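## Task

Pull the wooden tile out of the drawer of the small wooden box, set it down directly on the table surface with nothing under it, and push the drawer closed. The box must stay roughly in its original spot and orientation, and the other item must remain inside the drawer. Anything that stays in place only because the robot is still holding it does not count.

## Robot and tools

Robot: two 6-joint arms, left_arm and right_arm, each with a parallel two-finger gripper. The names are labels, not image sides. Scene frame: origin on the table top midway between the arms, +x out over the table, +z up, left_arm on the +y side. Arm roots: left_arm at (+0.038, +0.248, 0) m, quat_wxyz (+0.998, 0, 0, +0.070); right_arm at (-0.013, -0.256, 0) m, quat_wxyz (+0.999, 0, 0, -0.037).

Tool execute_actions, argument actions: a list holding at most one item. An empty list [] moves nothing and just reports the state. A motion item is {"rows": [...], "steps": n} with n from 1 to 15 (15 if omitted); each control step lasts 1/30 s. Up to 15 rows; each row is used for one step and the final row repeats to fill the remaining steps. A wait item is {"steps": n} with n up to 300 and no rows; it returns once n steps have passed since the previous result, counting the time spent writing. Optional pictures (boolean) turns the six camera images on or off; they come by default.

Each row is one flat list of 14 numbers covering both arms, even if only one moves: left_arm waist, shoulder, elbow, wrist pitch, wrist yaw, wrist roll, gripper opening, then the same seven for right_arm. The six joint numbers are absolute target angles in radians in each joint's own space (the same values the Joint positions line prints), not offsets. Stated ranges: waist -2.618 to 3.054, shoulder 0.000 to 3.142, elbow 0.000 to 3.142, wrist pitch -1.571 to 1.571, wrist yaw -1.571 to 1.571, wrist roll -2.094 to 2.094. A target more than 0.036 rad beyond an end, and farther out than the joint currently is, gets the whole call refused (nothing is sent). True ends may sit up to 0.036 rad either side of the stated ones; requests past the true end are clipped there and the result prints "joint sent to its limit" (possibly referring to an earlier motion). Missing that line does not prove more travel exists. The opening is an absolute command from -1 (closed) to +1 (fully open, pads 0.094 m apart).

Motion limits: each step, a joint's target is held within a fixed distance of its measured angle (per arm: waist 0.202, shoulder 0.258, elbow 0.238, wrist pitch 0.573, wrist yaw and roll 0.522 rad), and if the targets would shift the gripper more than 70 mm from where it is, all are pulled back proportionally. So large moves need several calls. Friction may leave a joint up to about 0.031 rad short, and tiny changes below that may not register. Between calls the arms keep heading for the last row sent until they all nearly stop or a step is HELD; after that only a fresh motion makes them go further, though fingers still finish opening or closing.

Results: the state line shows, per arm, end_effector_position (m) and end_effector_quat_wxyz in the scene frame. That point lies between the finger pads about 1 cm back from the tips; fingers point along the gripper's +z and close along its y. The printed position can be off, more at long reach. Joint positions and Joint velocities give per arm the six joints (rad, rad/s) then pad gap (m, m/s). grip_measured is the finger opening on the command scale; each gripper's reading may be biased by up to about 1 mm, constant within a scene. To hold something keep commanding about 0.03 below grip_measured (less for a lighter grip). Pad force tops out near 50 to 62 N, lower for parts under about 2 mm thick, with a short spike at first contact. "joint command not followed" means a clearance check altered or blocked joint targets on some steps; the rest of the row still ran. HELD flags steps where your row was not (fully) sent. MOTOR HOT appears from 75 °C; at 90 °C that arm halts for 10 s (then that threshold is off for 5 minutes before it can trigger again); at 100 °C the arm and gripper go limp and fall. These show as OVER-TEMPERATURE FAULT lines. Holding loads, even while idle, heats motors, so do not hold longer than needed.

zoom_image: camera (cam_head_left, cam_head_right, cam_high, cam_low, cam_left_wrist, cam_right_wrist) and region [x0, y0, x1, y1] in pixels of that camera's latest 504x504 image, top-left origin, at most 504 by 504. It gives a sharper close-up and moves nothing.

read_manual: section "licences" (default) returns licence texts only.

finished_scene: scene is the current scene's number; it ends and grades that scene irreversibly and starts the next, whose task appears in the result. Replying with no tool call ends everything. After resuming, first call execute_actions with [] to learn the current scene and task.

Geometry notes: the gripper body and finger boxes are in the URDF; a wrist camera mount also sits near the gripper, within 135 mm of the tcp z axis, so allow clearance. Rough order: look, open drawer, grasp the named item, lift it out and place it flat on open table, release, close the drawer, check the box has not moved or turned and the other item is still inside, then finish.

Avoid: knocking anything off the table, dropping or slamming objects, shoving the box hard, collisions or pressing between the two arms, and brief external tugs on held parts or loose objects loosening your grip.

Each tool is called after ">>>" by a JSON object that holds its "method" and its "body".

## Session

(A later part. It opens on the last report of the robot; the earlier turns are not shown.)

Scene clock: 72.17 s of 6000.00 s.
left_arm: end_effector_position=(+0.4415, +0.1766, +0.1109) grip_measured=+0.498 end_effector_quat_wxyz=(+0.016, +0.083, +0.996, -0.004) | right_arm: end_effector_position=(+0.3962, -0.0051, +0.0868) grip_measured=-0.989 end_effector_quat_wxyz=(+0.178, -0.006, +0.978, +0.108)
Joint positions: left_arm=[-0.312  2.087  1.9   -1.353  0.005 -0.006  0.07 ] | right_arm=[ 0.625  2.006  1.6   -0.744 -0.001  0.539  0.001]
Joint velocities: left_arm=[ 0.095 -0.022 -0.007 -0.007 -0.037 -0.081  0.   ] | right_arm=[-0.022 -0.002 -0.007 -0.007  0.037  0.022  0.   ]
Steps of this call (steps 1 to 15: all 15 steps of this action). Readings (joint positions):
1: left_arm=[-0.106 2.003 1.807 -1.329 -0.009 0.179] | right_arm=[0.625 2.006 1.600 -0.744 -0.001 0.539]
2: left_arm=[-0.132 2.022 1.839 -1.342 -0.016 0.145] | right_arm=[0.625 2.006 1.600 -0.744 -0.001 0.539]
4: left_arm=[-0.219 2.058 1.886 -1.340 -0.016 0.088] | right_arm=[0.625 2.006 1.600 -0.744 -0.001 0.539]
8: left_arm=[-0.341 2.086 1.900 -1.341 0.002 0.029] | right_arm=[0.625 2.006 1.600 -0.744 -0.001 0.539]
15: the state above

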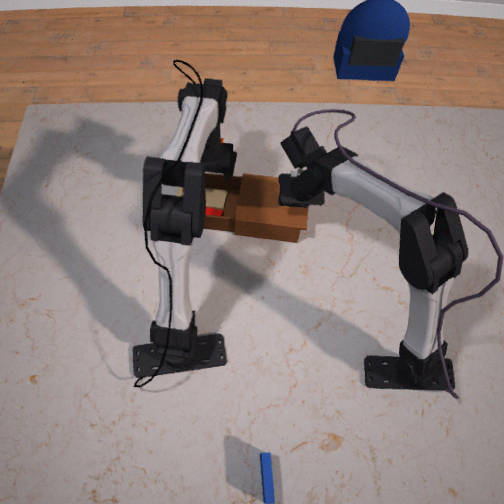

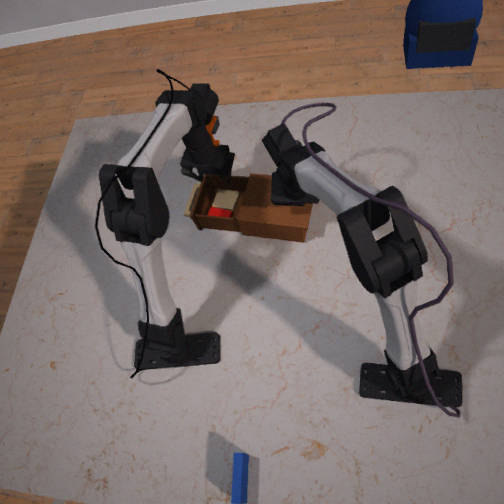

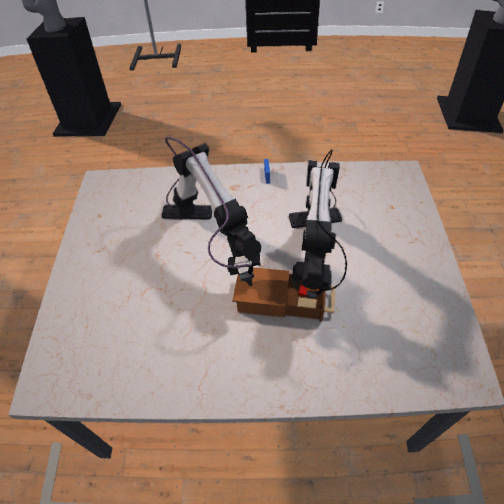

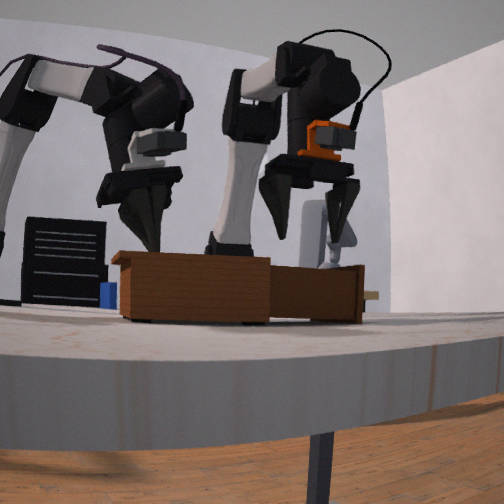

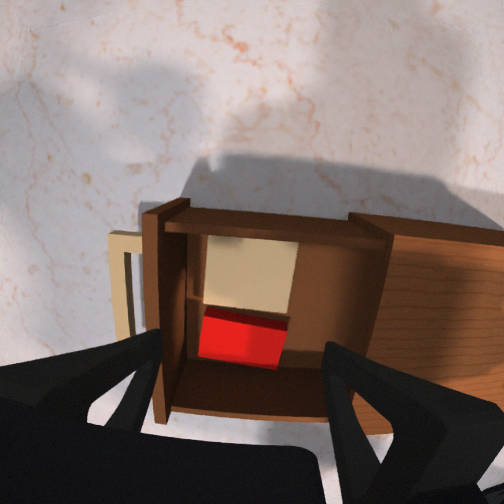

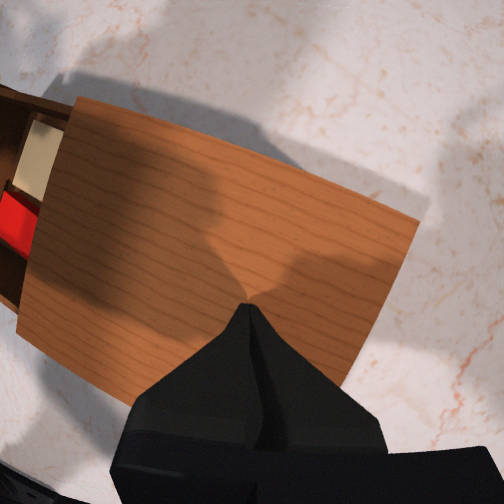

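>>> {"method": "execute_actions", "body": {"actions": [{"rows":[[-0.364,2.09,1.79,-1.27,-0.13,-0.07,0.42,0.625,2.04,1.58,-0.79,0,0.55,-1]],"steps":12}], "pictures": false}}

>>> {"method": "execute_actions", "body": {"actions": [{"rows":[[-0.364,2.103,1.67,-1.14,-0.13,-0.07,0.42,0.625,2.04,1.58,-0.79,0,0.55,-1]]}]}}

Scene clock: 83.33 s of 6000.00 s.
left_arm: end_effector_position=(+0.4341, +0.1755, +0.0859) grip_measured=+0.422 end_effector_quat_wxyz=(+0.006, +0.083, +0.995, +0.054) | right_arm: end_effector_position=(+0.3962, -0.0051, +0.0868) grip_measured=-0.989 end_effector_quat_wxyz=(+0.178, -0.006, +0.978, +0.108)
Joint positions: left_arm=[-0.366  2.091  1.804 -1.287 -0.11  -0.061  0.067] | right_arm=[ 0.625  2.006  1.6   -0.744 -0.001  0.539  0.001]
Joint velocities: left_arm=[ 0.007 -0.002  0.002 -0.022  0.007 -0.066 -0.001] | right_arm=[ 0.002  0.017  0.007  0.022 -0.066 -0.007 -0.001]
Steps of this call (steps 1 to 15: the robot went on to your last target; steps 16 to 90: nothing new was sent; then 7.77 s passed at rest; steps 91 to 102: all 12 steps of this action). Readings (joint positions):
91: left_arm=[-0.313 2.085 1.887 -1.342 -0.012 -0.022] | right_arm=[0.625 2.006 1.600 -0.744 -0.001 0.539]
92: left_arm=[-0.320 2.081 1.864 -1.324 -0.037 -0.031] | right_arm=[0.625 2.006 1.600 -0.744 -0.001 0.539]
94: left_arm=[-0.342 2.084 1.826 -1.309 -0.068 -0.043] | right_arm=[0.625 2.006 1.600 -0.744 -0.001 0.539]
98: left_arm=[-0.366 2.091 1.804 -1.298 -0.095 -0.055] | right_arm=[0.625 2.006 1.600 -0.744 -0.001 0.539]
102: the state above

Scene clock: 83.83 s of 6000.00 s.
left_arm: end_effector_position=(+0.4327, +0.1775, +0.0497) grip_measured=+0.422 end_effector_quat_wxyz=(+0.004, +0.081, +0.995, +0.060) | right_arm: end_effector_position=(+0.3962, -0.0051, +0.0868) grip_measured=-0.989 end_effector_quat_wxyz=(+0.178, -0.006, +0.978, +0.108)
Joint positions: left_arm=[-0.366  2.107  1.683 -1.156 -0.119 -0.064  0.067] | right_arm=[ 0.625  2.006  1.6   -0.744 -0.001  0.539  0.001]
Joint velocities: left_arm=[-0.012 -0.012 -0.007 -0.007  0.007 -0.007  0.   ] | right_arm=[-0.017 -0.002 -0.012 -0.066 -0.037 -0.022 -0.   ]
Steps of this call (steps 1 to 15: all 15 steps of this action). Readings (joint positions):
1: left_arm=[-0.366 2.089 1.787 -1.265 -0.112 -0.062] | right_arm=[0.625 2.006 1.600 -0.744 -0.001 0.539]
2: left_arm=[-0.366 2.084 1.759 -1.235 -0.114 -0.063] | right_arm=[0.625 2.006 1.600 -0.744 -0.001 0.539]
4: left_arm=[-0.366 2.090 1.712 -1.205 -0.116 -0.063] | right_arm=[0.625 2.006 1.600 -0.744 -0.001 0.539]
8: left_arm=[-0.366 2.107 1.683 -1.180 -0.118 -0.064] | right_arm=[0.625 2.006 1.600 -0.744 -0.001 0.539]
15: the state above

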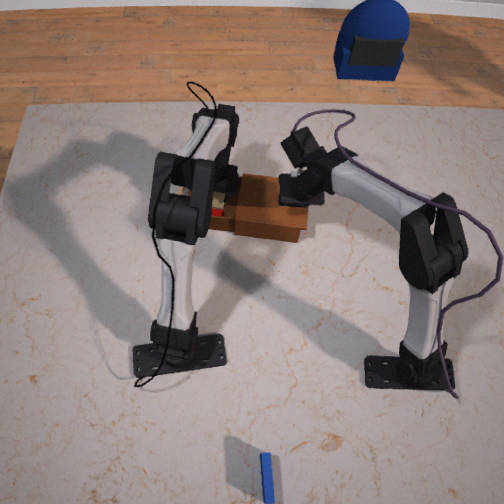

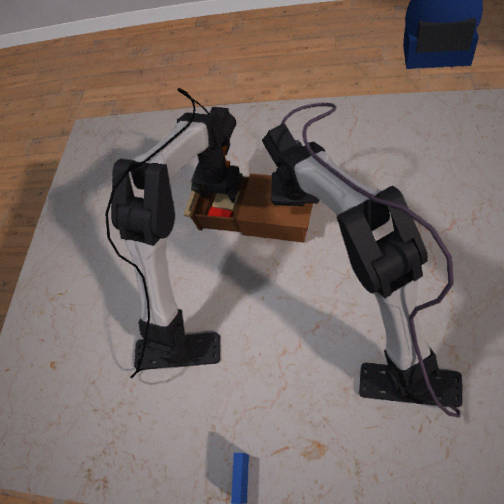

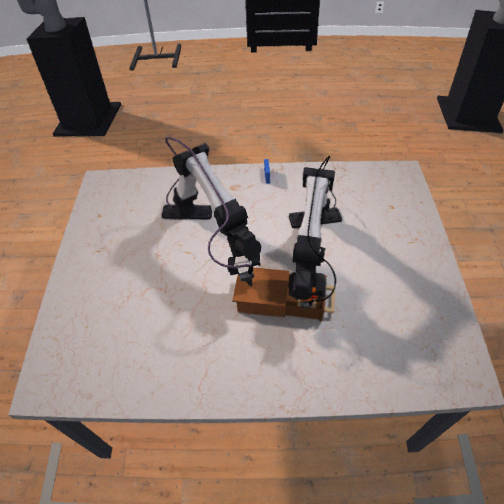

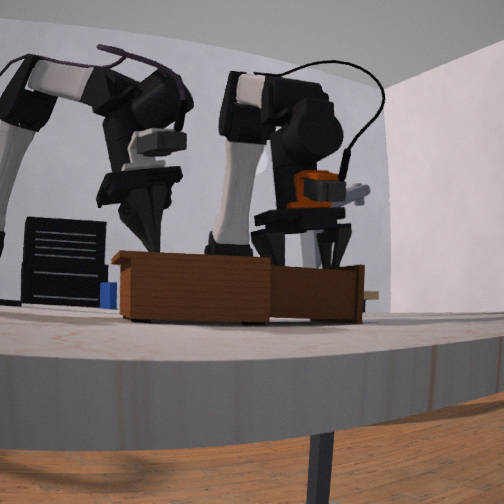

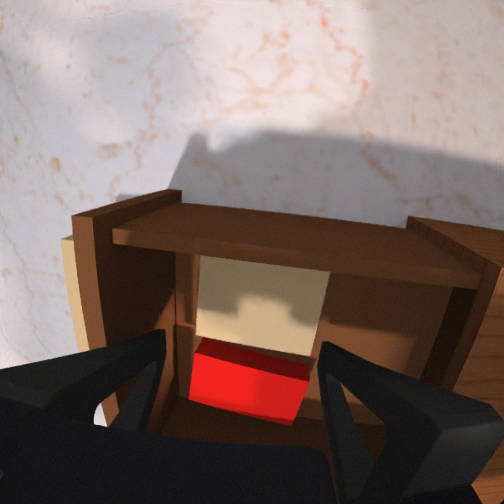

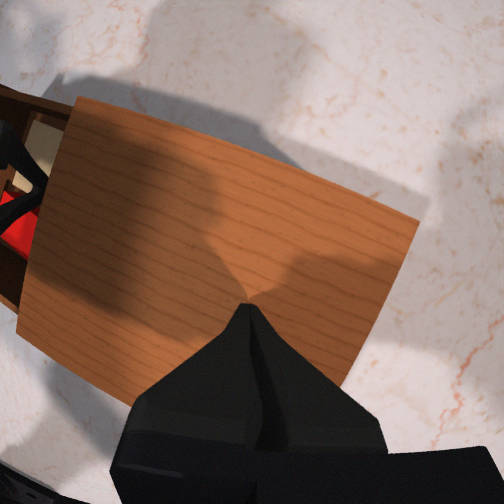

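>>> {"method": "execute_actions", "body": {"actions": [{"rows":[[-0.348,2.107,1.68,-1.12,-0.06,-0.05,0.44,0.625,2.04,1.58,-0.79,0,0.55,-1]],"steps":10}], "pictures": false}}

>>> {"method": "execute_actions", "body": {"actions": [{"rows":[[-0.348,2.135,1.63,-1.055,-0.06,-0.05,0.44,0.625,2.04,1.58,-0.79,0,0.55,-1]]}]}}

Scene clock: 102.40 s of 6000.00 s.
left_arm: end_effector_position=(+0.4373, +0.1733, +0.0489) grip_measured=+0.438 end_effector_quat_wxyz=(+0.012, +0.079, +0.996, +0.036) | right_arm: end_effector_position=(+0.3962, -0.0051, +0.0868) grip_measured=-0.989 end_effector_quat_wxyz=(+0.178, -0.006, +0.978, +0.108)
Joint positions: left_arm=[-0.355  2.107  1.683 -1.133 -0.075 -0.056  0.068] | right_arm=[ 0.625  2.006  1.6   -0.744 -0.001  0.539  0.001]
Joint velocities: left_arm=[ 0.007 -0.007 -0.007 -0.007  0.081 -0.007 -0.001] | right_arm=[ 0.017 -0.012  0.012 -0.022  0.051  0.022  0.   ]
Steps of this call (steps 1 to 15: the robot went on to your last target; steps 16 to 90: nothing new was sent; then 15.23 s passed at rest; steps 91 to 100: all 10 steps of this action). Readings (joint positions):
91: left_arm=[-0.365 2.107 1.683 -1.149 -0.113 -0.063] | right_arm=[0.625 2.006 1.600 -0.744 -0.001 0.539]
92: left_arm=[-0.364 2.107 1.683 -1.146 -0.104 -0.061] | right_arm=[0.625 2.006 1.600 -0.744 -0.001 0.539]
94: left_arm=[-0.359 2.107 1.683 -1.140 -0.091 -0.059] | right_arm=[0.625 2.006 1.600 -0.744 -0.001 0.539]
98: left_arm=[-0.355 2.107 1.683 -1.134 -0.079 -0.056] | right_arm=[0.625 2.006 1.600 -0.744 -0.001 0.539]
100: the state above

Scene clock: 102.90 s of 6000.00 s.
left_arm: end_effector_position=(+0.4410, +0.1714, +0.0320) grip_measured=+0.438 end_effector_quat_wxyz=(+0.015, +0.080, +0.996, +0.033) | right_arm: end_effector_position=(+0.3962, -0.0051, +0.0868) grip_measured=-0.989 end_effector_quat_wxyz=(+0.178, -0.006, +0.978, +0.108)
Joint positions: left_arm=[-0.355  2.129  1.649 -1.069 -0.069 -0.055  0.068] | right_arm=[ 0.625  2.006  1.6   -0.744 -0.001  0.539  0.001]
Joint velocities: left_arm=[ 0.002  0.002 -0.002  0.066 -0.066  0.007  0.   ] | right_arm=[-0.017 -0.007  0.017 -0.022 -0.007  0.007 -0.   ]
Steps of this call (steps 1 to 15: all 15 steps of this action). Readings (joint positions):
1: left_arm=[-0.355 2.107 1.678 -1.124 -0.074 -0.056] | right_arm=[0.625 2.006 1.600 -0.744 -0.001 0.539]
2: left_arm=[-0.355 2.108 1.671 -1.111 -0.073 -0.055] | right_arm=[0.625 2.006 1.600 -0.744 -0.001 0.539]
4: left_arm=[-0.355 2.115 1.660 -1.094 -0.072 -0.055] | right_arm=[0.625 2.006 1.600 -0.744 -0.001 0.539]
8: left_arm=[-0.355 2.129 1.649 -1.079 -0.070 -0.055] | right_arm=[0.625 2.006 1.600 -0.744 -0.001 0.539]
15: the state above

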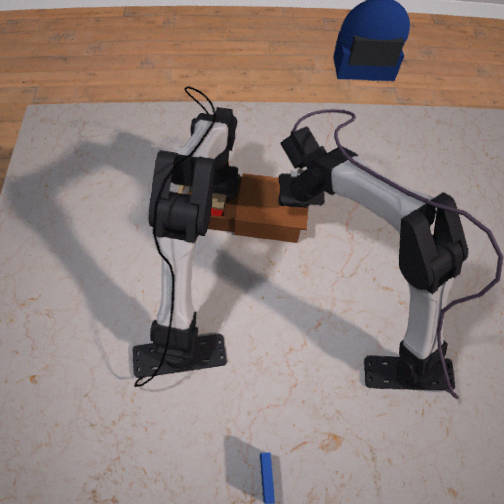

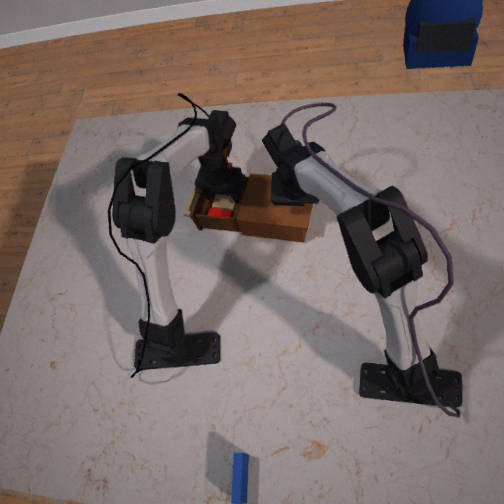

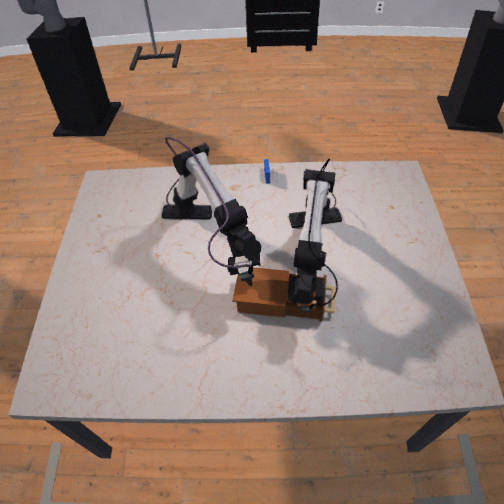

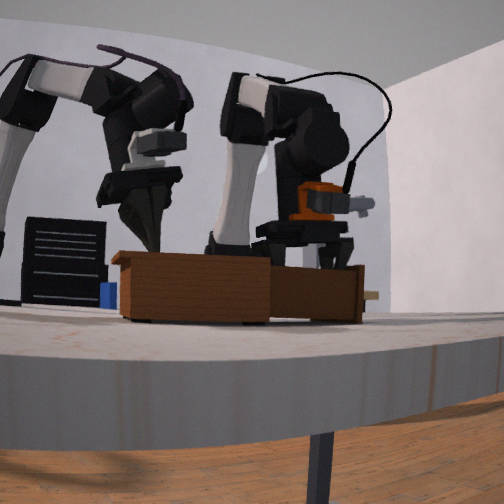

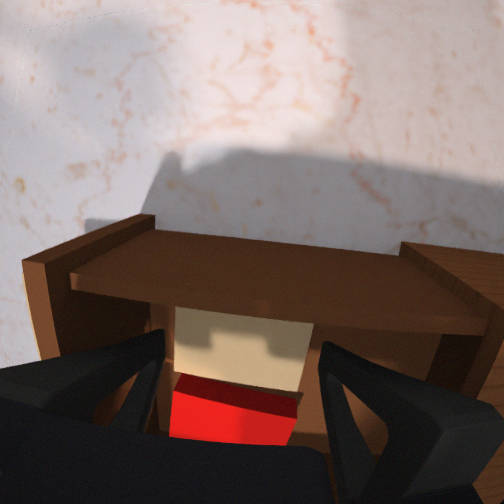

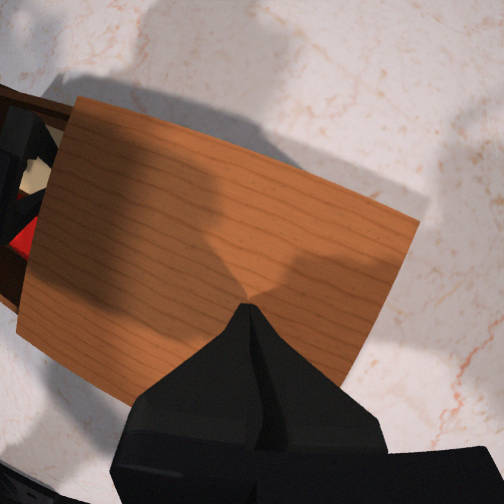

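>>> {"method": "execute_actions", "body": {"actions": [{"rows":[[-0.348,2.14,1.59,-1.025,-0.06,-0.05,0.44,0.625,2.04,1.58,-0.79,0,0.55,-1]]}], "pictures": false}}

>>> {"method": "execute_actions", "body": {"actions": [{"rows":[[-0.348,2.14,1.59,-1.025,-0.06,-0.05,0.15,0.625,2.04,1.58,-0.79,0,0.55,-1]],"steps":10}], "pictures": false}}

>>> {"method": "execute_actions", "body": {"actions": [{"rows":[[-0.355,2.09,1.7,-1.15,-0.06,-0.05,0.15,0.625,2.04,1.58,-0.79,0,0.55,-1]]}]}}

Scene clock: 111.77 s of 6000.00 s.
left_arm: end_effector_position=(+0.4378, +0.1724, +0.0234) grip_measured=+0.438 end_effector_quat_wxyz=(+0.012, +0.080, +0.996, +0.032) | right_arm: end_effector_position=(+0.3962, -0.0051, +0.0868) grip_measured=-0.989 end_effector_quat_wxyz=(+0.178, -0.006, +0.978, +0.108)
Joint positions: left_arm=[-0.354  2.131  1.616 -1.04  -0.068 -0.054  0.068] | right_arm=[ 0.625  2.006  1.6   -0.744 -0.001  0.539  0.001]
Joint velocities: left_arm=[-0.007  0.012 -0.002 -0.037  0.007  0.037  0.   ] | right_arm=[-0.002  0.012 -0.022 -0.007 -0.037 -0.007 -0.   ]
Steps of this call (steps 1 to 15: the robot went on to your last target; steps 16 to 90: nothing new was sent; then 5.37 s passed at rest; steps 91 to 105: all 15 steps of this action). Readings (joint positions):
91: left_arm=[-0.355 2.129 1.644 -1.060 -0.069 -0.055] | right_arm=[0.625 2.006 1.600 -0.744 -0.001 0.539]
92: left_arm=[-0.355 2.129 1.636 -1.053 -0.069 -0.055] | right_arm=[0.625 2.006 1.600 -0.744 -0.001 0.539]
94: left_arm=[-0.355 2.131 1.618 -1.046 -0.069 -0.055] | right_arm=[0.625 2.006 1.600 -0.744 -0.001 0.539]
98: left_arm=[-0.354 2.131 1.616 -1.041 -0.068 -0.054] | right_arm=[0.625 2.006 1.600 -0.744 -0.001 0.539]
105: the state above

Scene clock: 112.10 s of 6000.00 s.
left_arm: end_effector_position=(+0.4383, +0.1717, +0.0237) grip_measured=+0.153 end_effector_quat_wxyz=(+0.014, +0.080, +0.996, +0.031) | right_arm: end_effector_position=(+0.3962, -0.0051, +0.0868) grip_measured=-0.989 end_effector_quat_wxyz=(+0.178, -0.006, +0.978, +0.108)
Joint positions: left_arm=[-0.354  2.13   1.616 -1.038 -0.065 -0.054  0.054] | right_arm=[ 0.625  2.006  1.6   -0.744 -0.001  0.539  0.001]
Joint velocities: left_arm=[ 0.002 -0.007  0.012 -0.022 -0.022 -0.007 -0.   ] | right_arm=[ 0.002  0.012  0.002  0.037 -0.007 -0.007 -0.   ]
Steps of this call (steps 1 to 10: all 10 steps of this action). Readings (joint positions):
1: left_arm=[-0.354 2.131 1.616 -1.040 -0.067 -0.054] | right_arm=[0.625 2.006 1.600 -0.744 -0.001 0.539]
2: left_arm=[-0.354 2.131 1.616 -1.040 -0.065 -0.054] | right_arm=[0.625 2.006 1.600 -0.744 -0.001 0.539]
4: left_arm=[-0.354 2.130 1.616 -1.038 -0.065 -0.054] | right_arm=[0.625 2.006 1.600 -0.744 -0.001 0.539]
8: left_arm=[-0.354 2.130 1.616 -1.038 -0.065 -0.054] | right_arm=[0.625 2.006 1.600 -0.744 -0.001 0.539]
10: the state above

Scene clock: 112.60 s of 6000.00 s.
left_arm: end_effector_position=(+0.4337, +0.1727, +0.0490) grip_measured=+0.152 end_effector_quat_wxyz=(+0.006, +0.080, +0.996, +0.032) | right_arm: end_effector_position=(+0.3962, -0.0051, +0.0868) grip_measured=-0.989 end_effector_quat_wxyz=(+0.178, -0.006, +0.978, +0.108)
Joint positions: left_arm=[-0.354  2.103  1.677 -1.141 -0.065 -0.053  0.054] | right_arm=[ 0.625  2.006  1.6   -0.744 -0.001  0.539  0.001]
Joint velocities: left_arm=[-0.007  0.007 -0.002 -0.037  0.022  0.051 -0.   ] | right_arm=[-0.012  0.007 -0.007 -0.051 -0.022 -0.066  0.   ]
Steps of this call (steps 1 to 15: all 15 steps of this action). Readings (joint positions):
1: left_arm=[-0.354 2.128 1.626 -1.052 -0.065 -0.053] | right_arm=[0.625 2.006 1.600 -0.744 -0.001 0.539]
2: left_arm=[-0.354 2.128 1.638 -1.073 -0.065 -0.053] | right_arm=[0.625 2.006 1.600 -0.744 -0.001 0.539]
4: left_arm=[-0.354 2.119 1.661 -1.100 -0.065 -0.053] | right_arm=[0.625 2.006 1.600 -0.744 -0.001 0.539]
8: left_arm=[-0.354 2.103 1.677 -1.123 -0.065 -0.053] | right_arm=[0.625 2.006 1.600 -0.744 -0.001 0.539]
15: the state above

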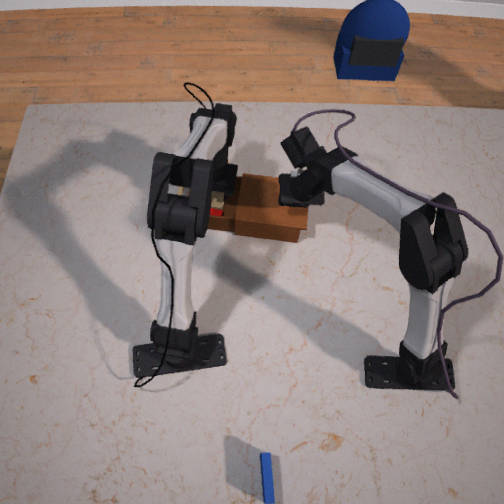

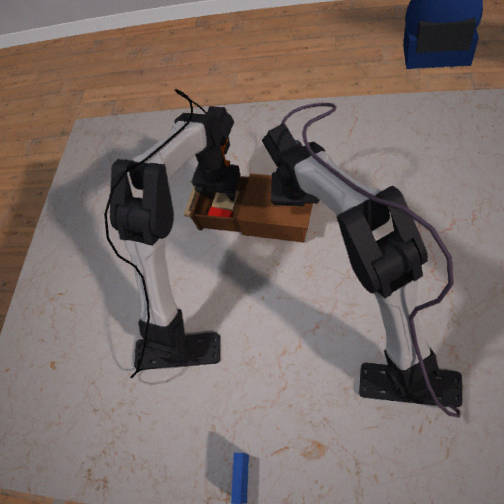

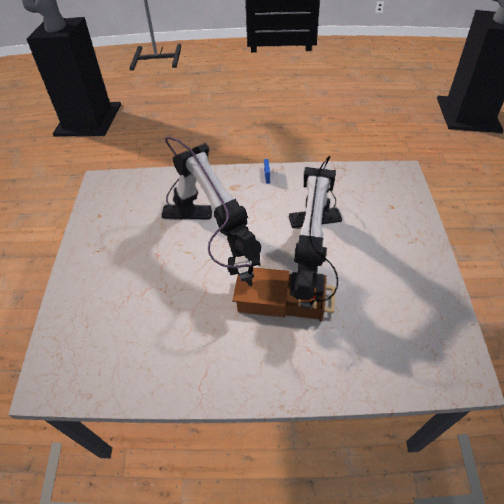

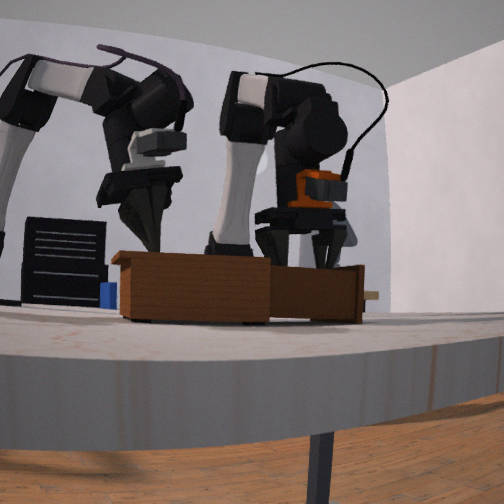

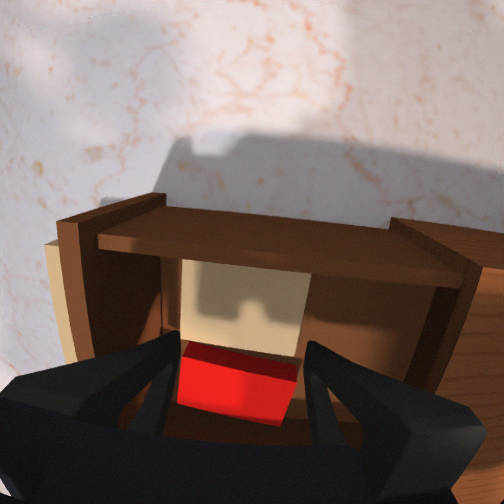

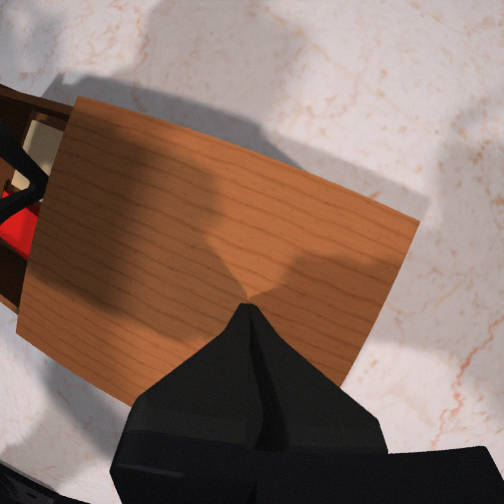

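>>> {"method": "execute_actions", "body": {"actions": [{"rows":[[-0.323,2.107,1.68,-1.12,-0.01,-0.02,0.42,0.625,2.04,1.58,-0.79,0,0.55,-1]],"steps":12}], "pictures": false}}

>>> {"method": "execute_actions", "body": {"actions": [{"rows":[[-0.323,2.135,1.62,-1.055,-0.01,-0.02,0.42,0.625,2.04,1.58,-0.79,0,0.55,-1]],"steps":10}], "pictures": false}}

>>> {"method": "execute_actions", "body": {"actions": [{"rows":[[-0.323,2.15,1.575,-1.005,-0.01,-0.02,0.42,0.625,2.04,1.58,-0.79,0,0.55,-1]]}]}}

Scene clock: 125.87 s of 6000.00 s.
left_arm: end_effector_position=(+0.4364, +0.1761, +0.0487) grip_measured=+0.418 end_effector_quat_wxyz=(+0.008, +0.080, +0.997, +0.011) | right_arm: end_effector_position=(+0.3962, -0.0051, +0.0868) grip_measured=-0.989 end_effector_quat_wxyz=(+0.178, -0.006, +0.978, +0.108)
Joint positions: left_arm=[-0.327  2.103  1.677 -1.132 -0.023 -0.027  0.067] | right_arm=[ 0.625  2.006  1.6   -0.744 -0.001  0.539  0.001]
Joint velocities: left_arm=[-0.007  0.007 -0.007 -0.007  0.007  0.007  0.001] | right_arm=[-0.002  0.012  0.002  0.022 -0.051 -0.007 -0.   ]
Steps of this call (steps 1 to 15: the robot went on to your last target; steps 16 to 90: nothing new was sent; then 9.87 s passed at rest; steps 91 to 102: all 12 steps of this action). Readings (joint positions):
91: left_arm=[-0.352 2.103 1.677 -1.144 -0.058 -0.049] | right_arm=[0.625 2.006 1.600 -0.744 -0.001 0.539]
92: left_arm=[-0.349 2.103 1.677 -1.142 -0.049 -0.044] | right_arm=[0.625 2.006 1.600 -0.744 -0.001 0.539]
94: left_arm=[-0.339 2.103 1.677 -1.137 -0.038 -0.037] | right_arm=[0.625 2.006 1.600 -0.744 -0.001 0.539]
98: left_arm=[-0.327 2.103 1.677 -1.133 -0.029 -0.030] | right_arm=[0.625 2.006 1.600 -0.744 -0.001 0.539]
102: the state above

Scene clock: 126.20 s of 6000.00 s.
left_arm: end_effector_position=(+0.4372, +0.1732, +0.0313) grip_measured=+0.418 end_effector_quat_wxyz=(+0.006, +0.081, +0.997, +0.004) | right_arm: end_effector_position=(+0.3962, -0.0051, +0.0868) grip_measured=-0.989 end_effector_quat_wxyz=(+0.178, -0.006, +0.978, +0.108)
Joint positions: left_arm=[-0.328  2.125  1.642 -1.077 -0.01  -0.025  0.067] | right_arm=[ 0.625  2.006  1.6   -0.744 -0.001  0.539  0.001]
Joint velocities: left_arm=[ 0.012 -0.012  0.012 -0.007 -0.007  0.066  0.001] | right_arm=[-0.002 -0.012 -0.007  0.037  0.022  0.007  0.   ]
Steps of this call (steps 1 to 10: all 10 steps of this action). Readings (joint positions):
1: left_arm=[-0.327 2.103 1.672 -1.123 -0.023 -0.027] | right_arm=[0.625 2.006 1.600 -0.744 -0.001 0.539]
2: left_arm=[-0.327 2.104 1.664 -1.110 -0.022 -0.026] | right_arm=[0.625 2.006 1.600 -0.744 -0.001 0.539]
4: left_arm=[-0.327 2.113 1.651 -1.093 -0.021 -0.026] | right_arm=[0.625 2.006 1.600 -0.744 -0.001 0.539]
8: left_arm=[-0.328 2.125 1.642 -1.079 -0.011 -0.025] | right_arm=[0.625 2.006 1.600 -0.744 -0.001 0.539]
10: the state above

Scene clock: 126.70 s of 6000.00 s.
left_arm: end_effector_position=(+0.4371, +0.1710, +0.0248) grip_measured=+0.418 end_effector_quat_wxyz=(+0.009, +0.084, +0.996, +0.002) | right_arm: end_effector_position=(+0.3962, -0.0051, +0.0868) grip_measured=-0.989 end_effector_quat_wxyz=(+0.178, -0.006, +0.978, +0.108)
Joint positions: left_arm=[-0.331  2.125  1.615 -1.042 -0.005 -0.025  0.067] | right_arm=[ 0.625  2.006  1.6   -0.744 -0.001  0.539  0.001]
Joint velocities: left_arm=[-0.032 -0.002  0.012 -0.022 -0.022 -0.022 -0.001] | right_arm=[-0.012 -0.002  0.012  0.051 -0.022  0.007 -0.001]
Steps of this call (steps 1 to 15: all 15 steps of this action). Readings (joint positions):
1: left_arm=[-0.328 2.125 1.635 -1.067 -0.010 -0.025] | right_arm=[0.625 2.006 1.600 -0.744 -0.001 0.539]
2: left_arm=[-0.328 2.125 1.627 -1.056 -0.006 -0.025] | right_arm=[0.625 2.006 1.600 -0.744 -0.001 0.539]
4: left_arm=[-0.331 2.125 1.615 -1.043 -0.005 -0.025] | right_arm=[0.625 2.006 1.600 -0.744 -0.001 0.539]
8: left_arm=[-0.331 2.125 1.615 -1.042 -0.005 -0.025] | right_arm=[0.625 2.006 1.600 -0.744 -0.001 0.539]
15: the state above

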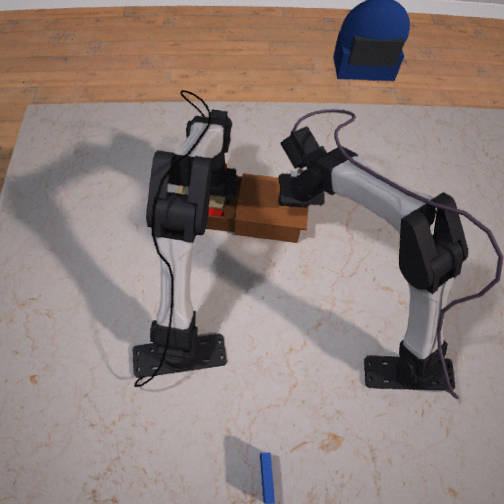

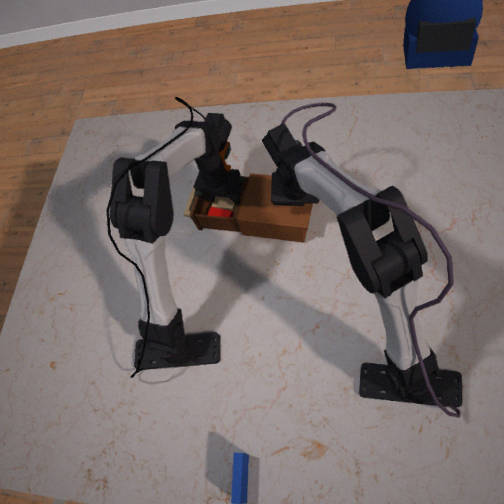

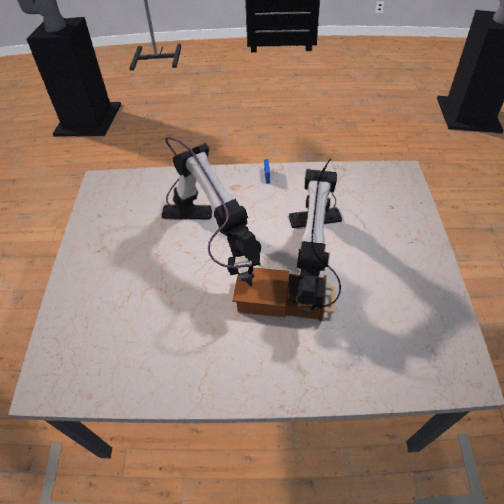

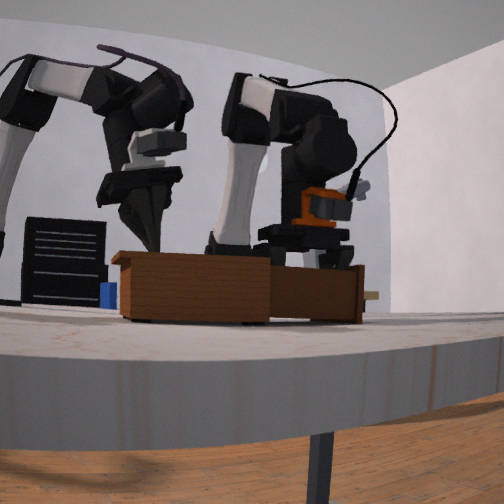

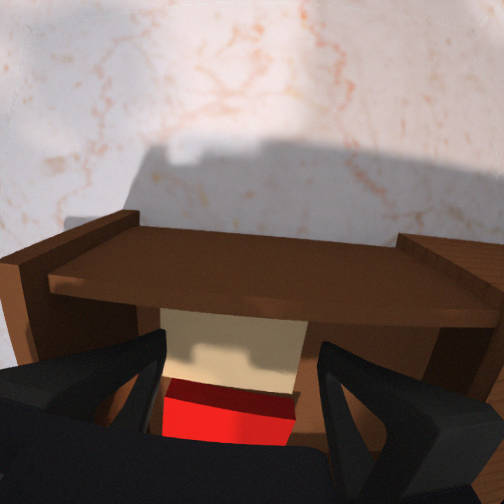

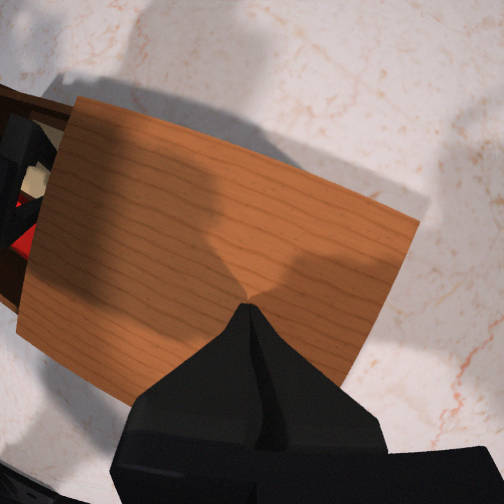

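>>> {"method": "execute_actions", "body": {"actions": [{"rows":[[-0.375,2.16,1.575,-1.03,0.04,-0.05,0.42,0.625,2.1,1.52,-0.88,0,0.55,-1]]}]}}

Scene clock: 133.43 s of 6000.00 s.
left_arm: end_effector_position=(+0.4357, +0.1641, +0.0248) grip_measured=+0.418 end_effector_quat_wxyz=(+0.010, +0.086, +0.996, +0.009) | right_arm: end_effector_position=(+0.3956, -0.0054, +0.0858) grip_measured=-0.989 end_effector_quat_wxyz=(+0.177, -0.006, +0.978, +0.107)
Joint positions: left_arm=[-0.355  2.125  1.615 -1.042 -0.021 -0.044  0.067] | right_arm=[ 0.625  2.007  1.6   -0.746 -0.001  0.539  0.001]
Joint velocities: left_arm=[-0.002  0.007  0.007 -0.022  0.022 -0.051  0.   ] | right_arm=[-0.012 -0.007  0.002 -0.037  0.022  0.051 -0.001]
Steps of this call (steps 1 to 15: the robot went on to your last target; steps 16 to 90: nothing new was sent; then 3.23 s passed at rest; steps 91 to 105: all 15 steps of this action). Readings (joint positions):
91: left_arm=[-0.335 2.125 1.615 -1.042 -0.005 -0.028] | right_arm=[0.625 2.007 1.600 -0.746 -0.001 0.539]
92: left_arm=[-0.338 2.125 1.615 -1.042 -0.012 -0.032] | right_arm=[0.625 2.007 1.600 -0.746 -0.001 0.539]
94: left_arm=[-0.346 2.125 1.615 -1.042 -0.018 -0.037] | right_arm=[0.625 2.007 1.600 -0.746 -0.001 0.539]
98: left_arm=[-0.355 2.125 1.615 -1.042 -0.021 -0.042] | right_arm=[0.625 2.007 1.600 -0.746 -0.001 0.539]
105: the state above

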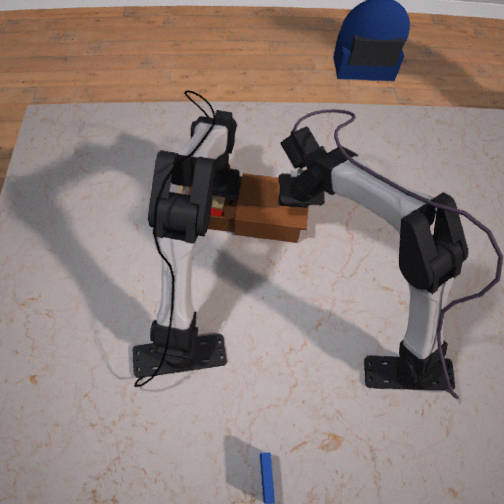

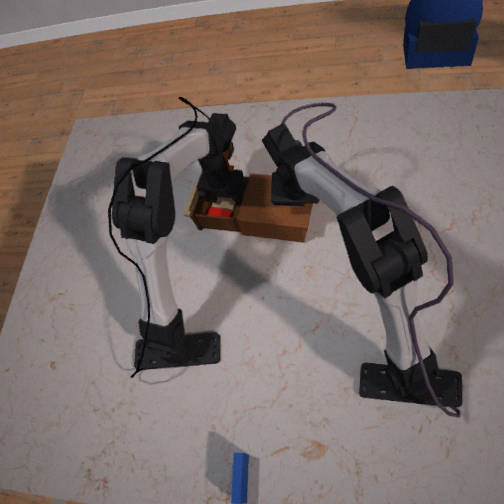

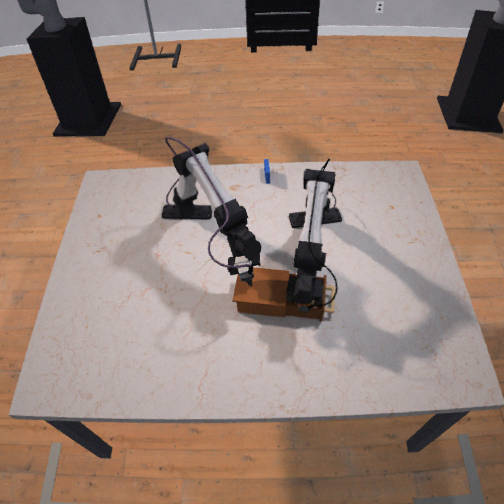

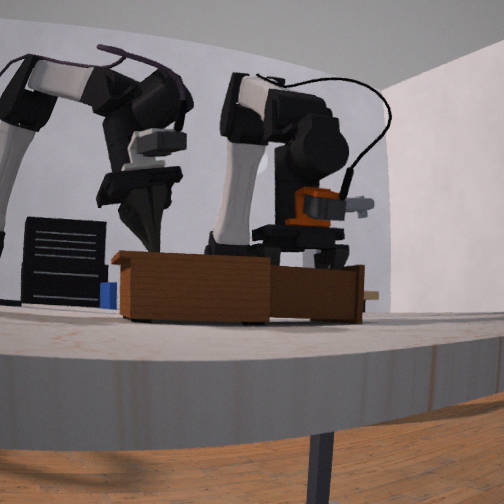

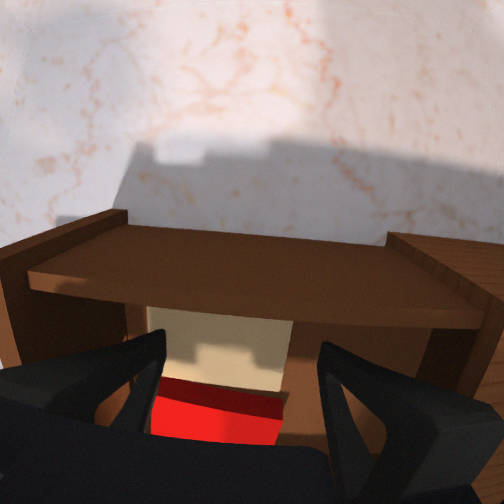

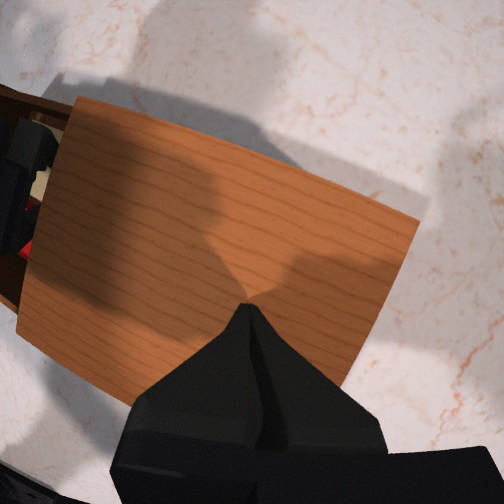

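>>> {"method": "execute_actions", "body": {"actions": [{"rows":[[-0.355,2.11,1.68,-1.1,-0.02,-0.1,-1,0.625,2.04,1.58,-0.79,0,0.55,-1]],"steps":12}], "pictures": false}}

>>> {"method": "execute_actions", "body": {"actions": [{"rows":[[-0.39,2.135,1.63,-1.09,-0.36,-0.1,-1,0.625,2.04,1.58,-0.79,0,0.55,-1]]}], "pictures": false}}

>>> {"method": "execute_actions", "body": {"actions": [{"rows":[[-0.39,2.15,1.6,-1.04,-0.36,-0.1,-1,0.625,2.04,1.58,-0.79,0,0.55,-1]]}]}}

Scene clock: 150.43 s of 6000.00 s.
left_arm: end_effector_position=(+0.4360, +0.1644, +0.0344) grip_measured=-0.987 end_effector_quat_wxyz=(+0.006, +0.062, +0.998, +0.011) | right_arm: end_effector_position=(+0.3962, -0.0051, +0.0868) grip_measured=-0.989 end_effector_quat_wxyz=(+0.179, -0.006, +0.978, +0.108)
Joint positions: left_arm=[-0.355  2.125  1.654 -1.09  -0.023 -0.091  0.001] | right_arm=[ 0.625  2.006  1.6   -0.744 -0.001  0.539  0.001]
Joint velocities: left_arm=[-0.002  0.007 -0.027 -0.022  0.007 -0.022 -0.001] | right_arm=[ 0.017 -0.012 -0.007 -0.051 -0.022  0.022  0.   ]
Steps of this call (steps 1 to 15: the robot went on to your last target; steps 16 to 90: nothing new was sent; then 13.60 s passed at rest; steps 91 to 102: all 12 steps of this action). Readings (joint positions):
91: left_arm=[-0.355 2.125 1.622 -1.050 -0.023 -0.051] | right_arm=[0.625 2.006 1.600 -0.744 -0.001 0.539]
92: left_arm=[-0.355 2.125 1.629 -1.060 -0.023 -0.060] | right_arm=[0.625 2.006 1.600 -0.744 -0.001 0.539]
94: left_arm=[-0.355 2.125 1.647 -1.074 -0.023 -0.073] | right_arm=[0.625 2.006 1.600 -0.744 -0.001 0.539]
98: left_arm=[-0.355 2.125 1.654 -1.083 -0.023 -0.086] | right_arm=[0.625 2.006 1.600 -0.744 -0.001 0.539]
102: the state above

Scene clock: 150.93 s of 6000.00 s.
left_arm: end_effector_position=(+0.4460, +0.2038, +0.0440) grip_measured=-0.987 end_effector_quat_wxyz=(+0.033, +0.074, +0.983, +0.164) | right_arm: end_effector_position=(+0.3962, -0.0051, +0.0868) grip_measured=-0.989 end_effector_quat_wxyz=(+0.179, -0.006, +0.978, +0.108)
Joint positions: left_arm=[-0.385  2.125  1.654 -1.091 -0.337 -0.094  0.001] | right_arm=[ 0.625  2.006  1.6   -0.744 -0.001  0.539  0.001]
Joint velocities: left_arm=[-0.017  0.007  0.007  0.022 -0.11   0.037  0.   ] | right_arm=[-0.002  0.002 -0.017 -0.051  0.037  0.051 -0.   ]
Steps of this call (steps 1 to 15: all 15 steps of this action). Readings (joint positions):
1: left_arm=[-0.359 2.125 1.654 -1.091 -0.064 -0.092] | right_arm=[0.625 2.006 1.600 -0.744 -0.001 0.539]
2: left_arm=[-0.364 2.125 1.654 -1.091 -0.124 -0.093] | right_arm=[0.625 2.006 1.600 -0.744 -0.001 0.539]
4: left_arm=[-0.375 2.125 1.654 -1.091 -0.206 -0.093] | right_arm=[0.625 2.006 1.600 -0.744 -0.001 0.539]
8: left_arm=[-0.385 2.125 1.654 -1.091 -0.290 -0.094] | right_arm=[0.625 2.006 1.600 -0.744 -0.001 0.539]
15: the state above

Scene clock: 151.43 s of 6000.00 s.
left_arm: end_effector_position=(+0.4435, +0.2063, +0.0290) grip_measured=-0.987 end_effector_quat_wxyz=(+0.026, +0.075, +0.982, +0.171) | right_arm: end_effector_position=(+0.3962, -0.0051, +0.0868) grip_measured=-0.989 end_effector_quat_wxyz=(+0.179, -0.006, +0.978, +0.108)
Joint positions: left_arm=[-0.385  2.144  1.619 -1.053 -0.348 -0.094  0.001] | right_arm=[ 0.625  2.006  1.6   -0.744 -0.001  0.539  0.001]
Joint velocities: left_arm=[-0.012 -0.022  0.012  0.081 -0.037  0.051 -0.001] | right_arm=[-0.002  0.007 -0.007 -0.037  0.051 -0.007  0.   ]
Steps of this call (steps 1 to 15: all 15 steps of this action). Readings (joint positions):
1: left_arm=[-0.385 2.125 1.649 -1.085 -0.340 -0.094] | right_arm=[0.625 2.006 1.600 -0.744 -0.001 0.539]
2: left_arm=[-0.385 2.125 1.643 -1.076 -0.342 -0.094] | right_arm=[0.625 2.006 1.600 -0.744 -0.001 0.539]
4: left_arm=[-0.385 2.131 1.629 -1.066 -0.345 -0.094] | right_arm=[0.625 2.006 1.600 -0.744 -0.001 0.539]
8: left_arm=[-0.385 2.143 1.619 -1.060 -0.346 -0.094] | right_arm=[0.625 2.006 1.600 -0.744 -0.001 0.539]
15: the state above

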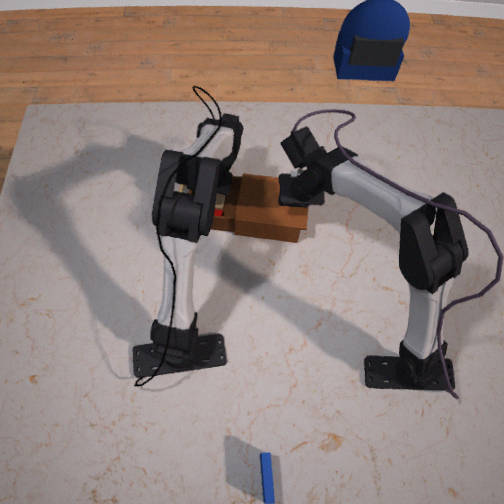

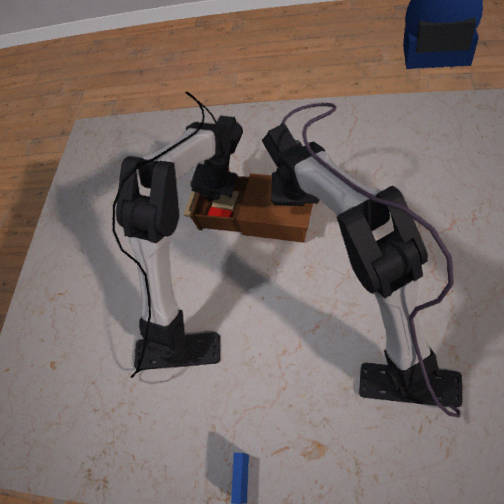

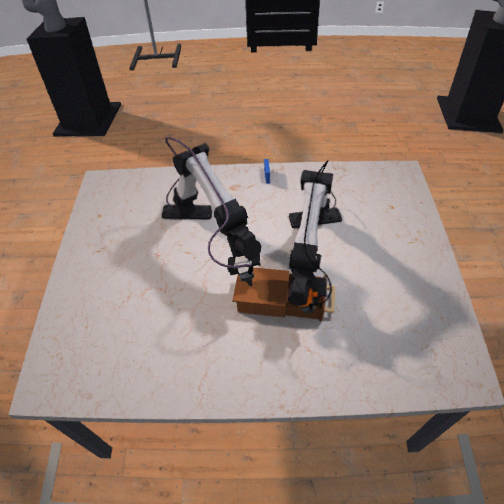

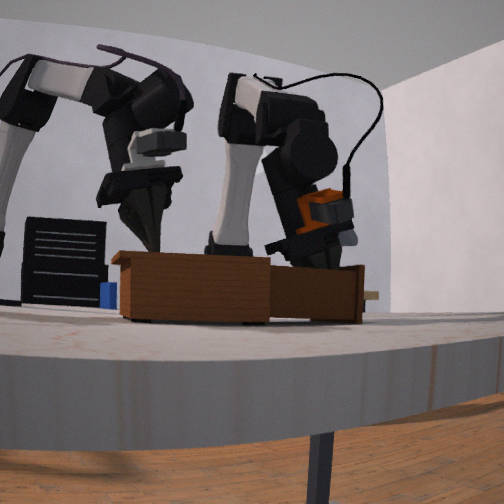

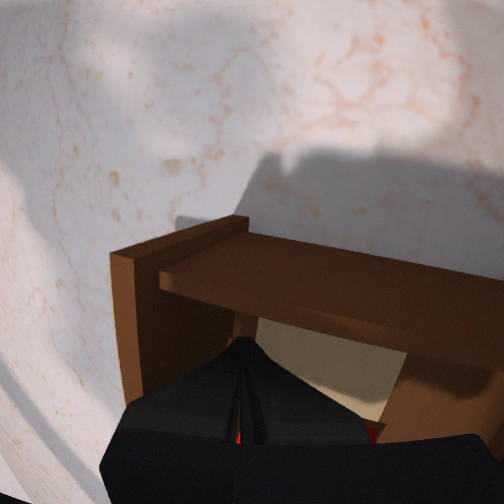

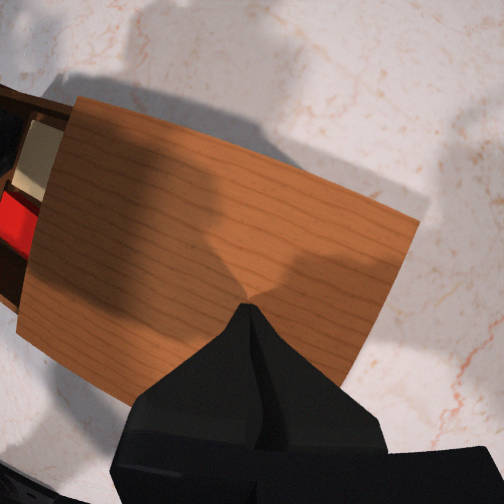

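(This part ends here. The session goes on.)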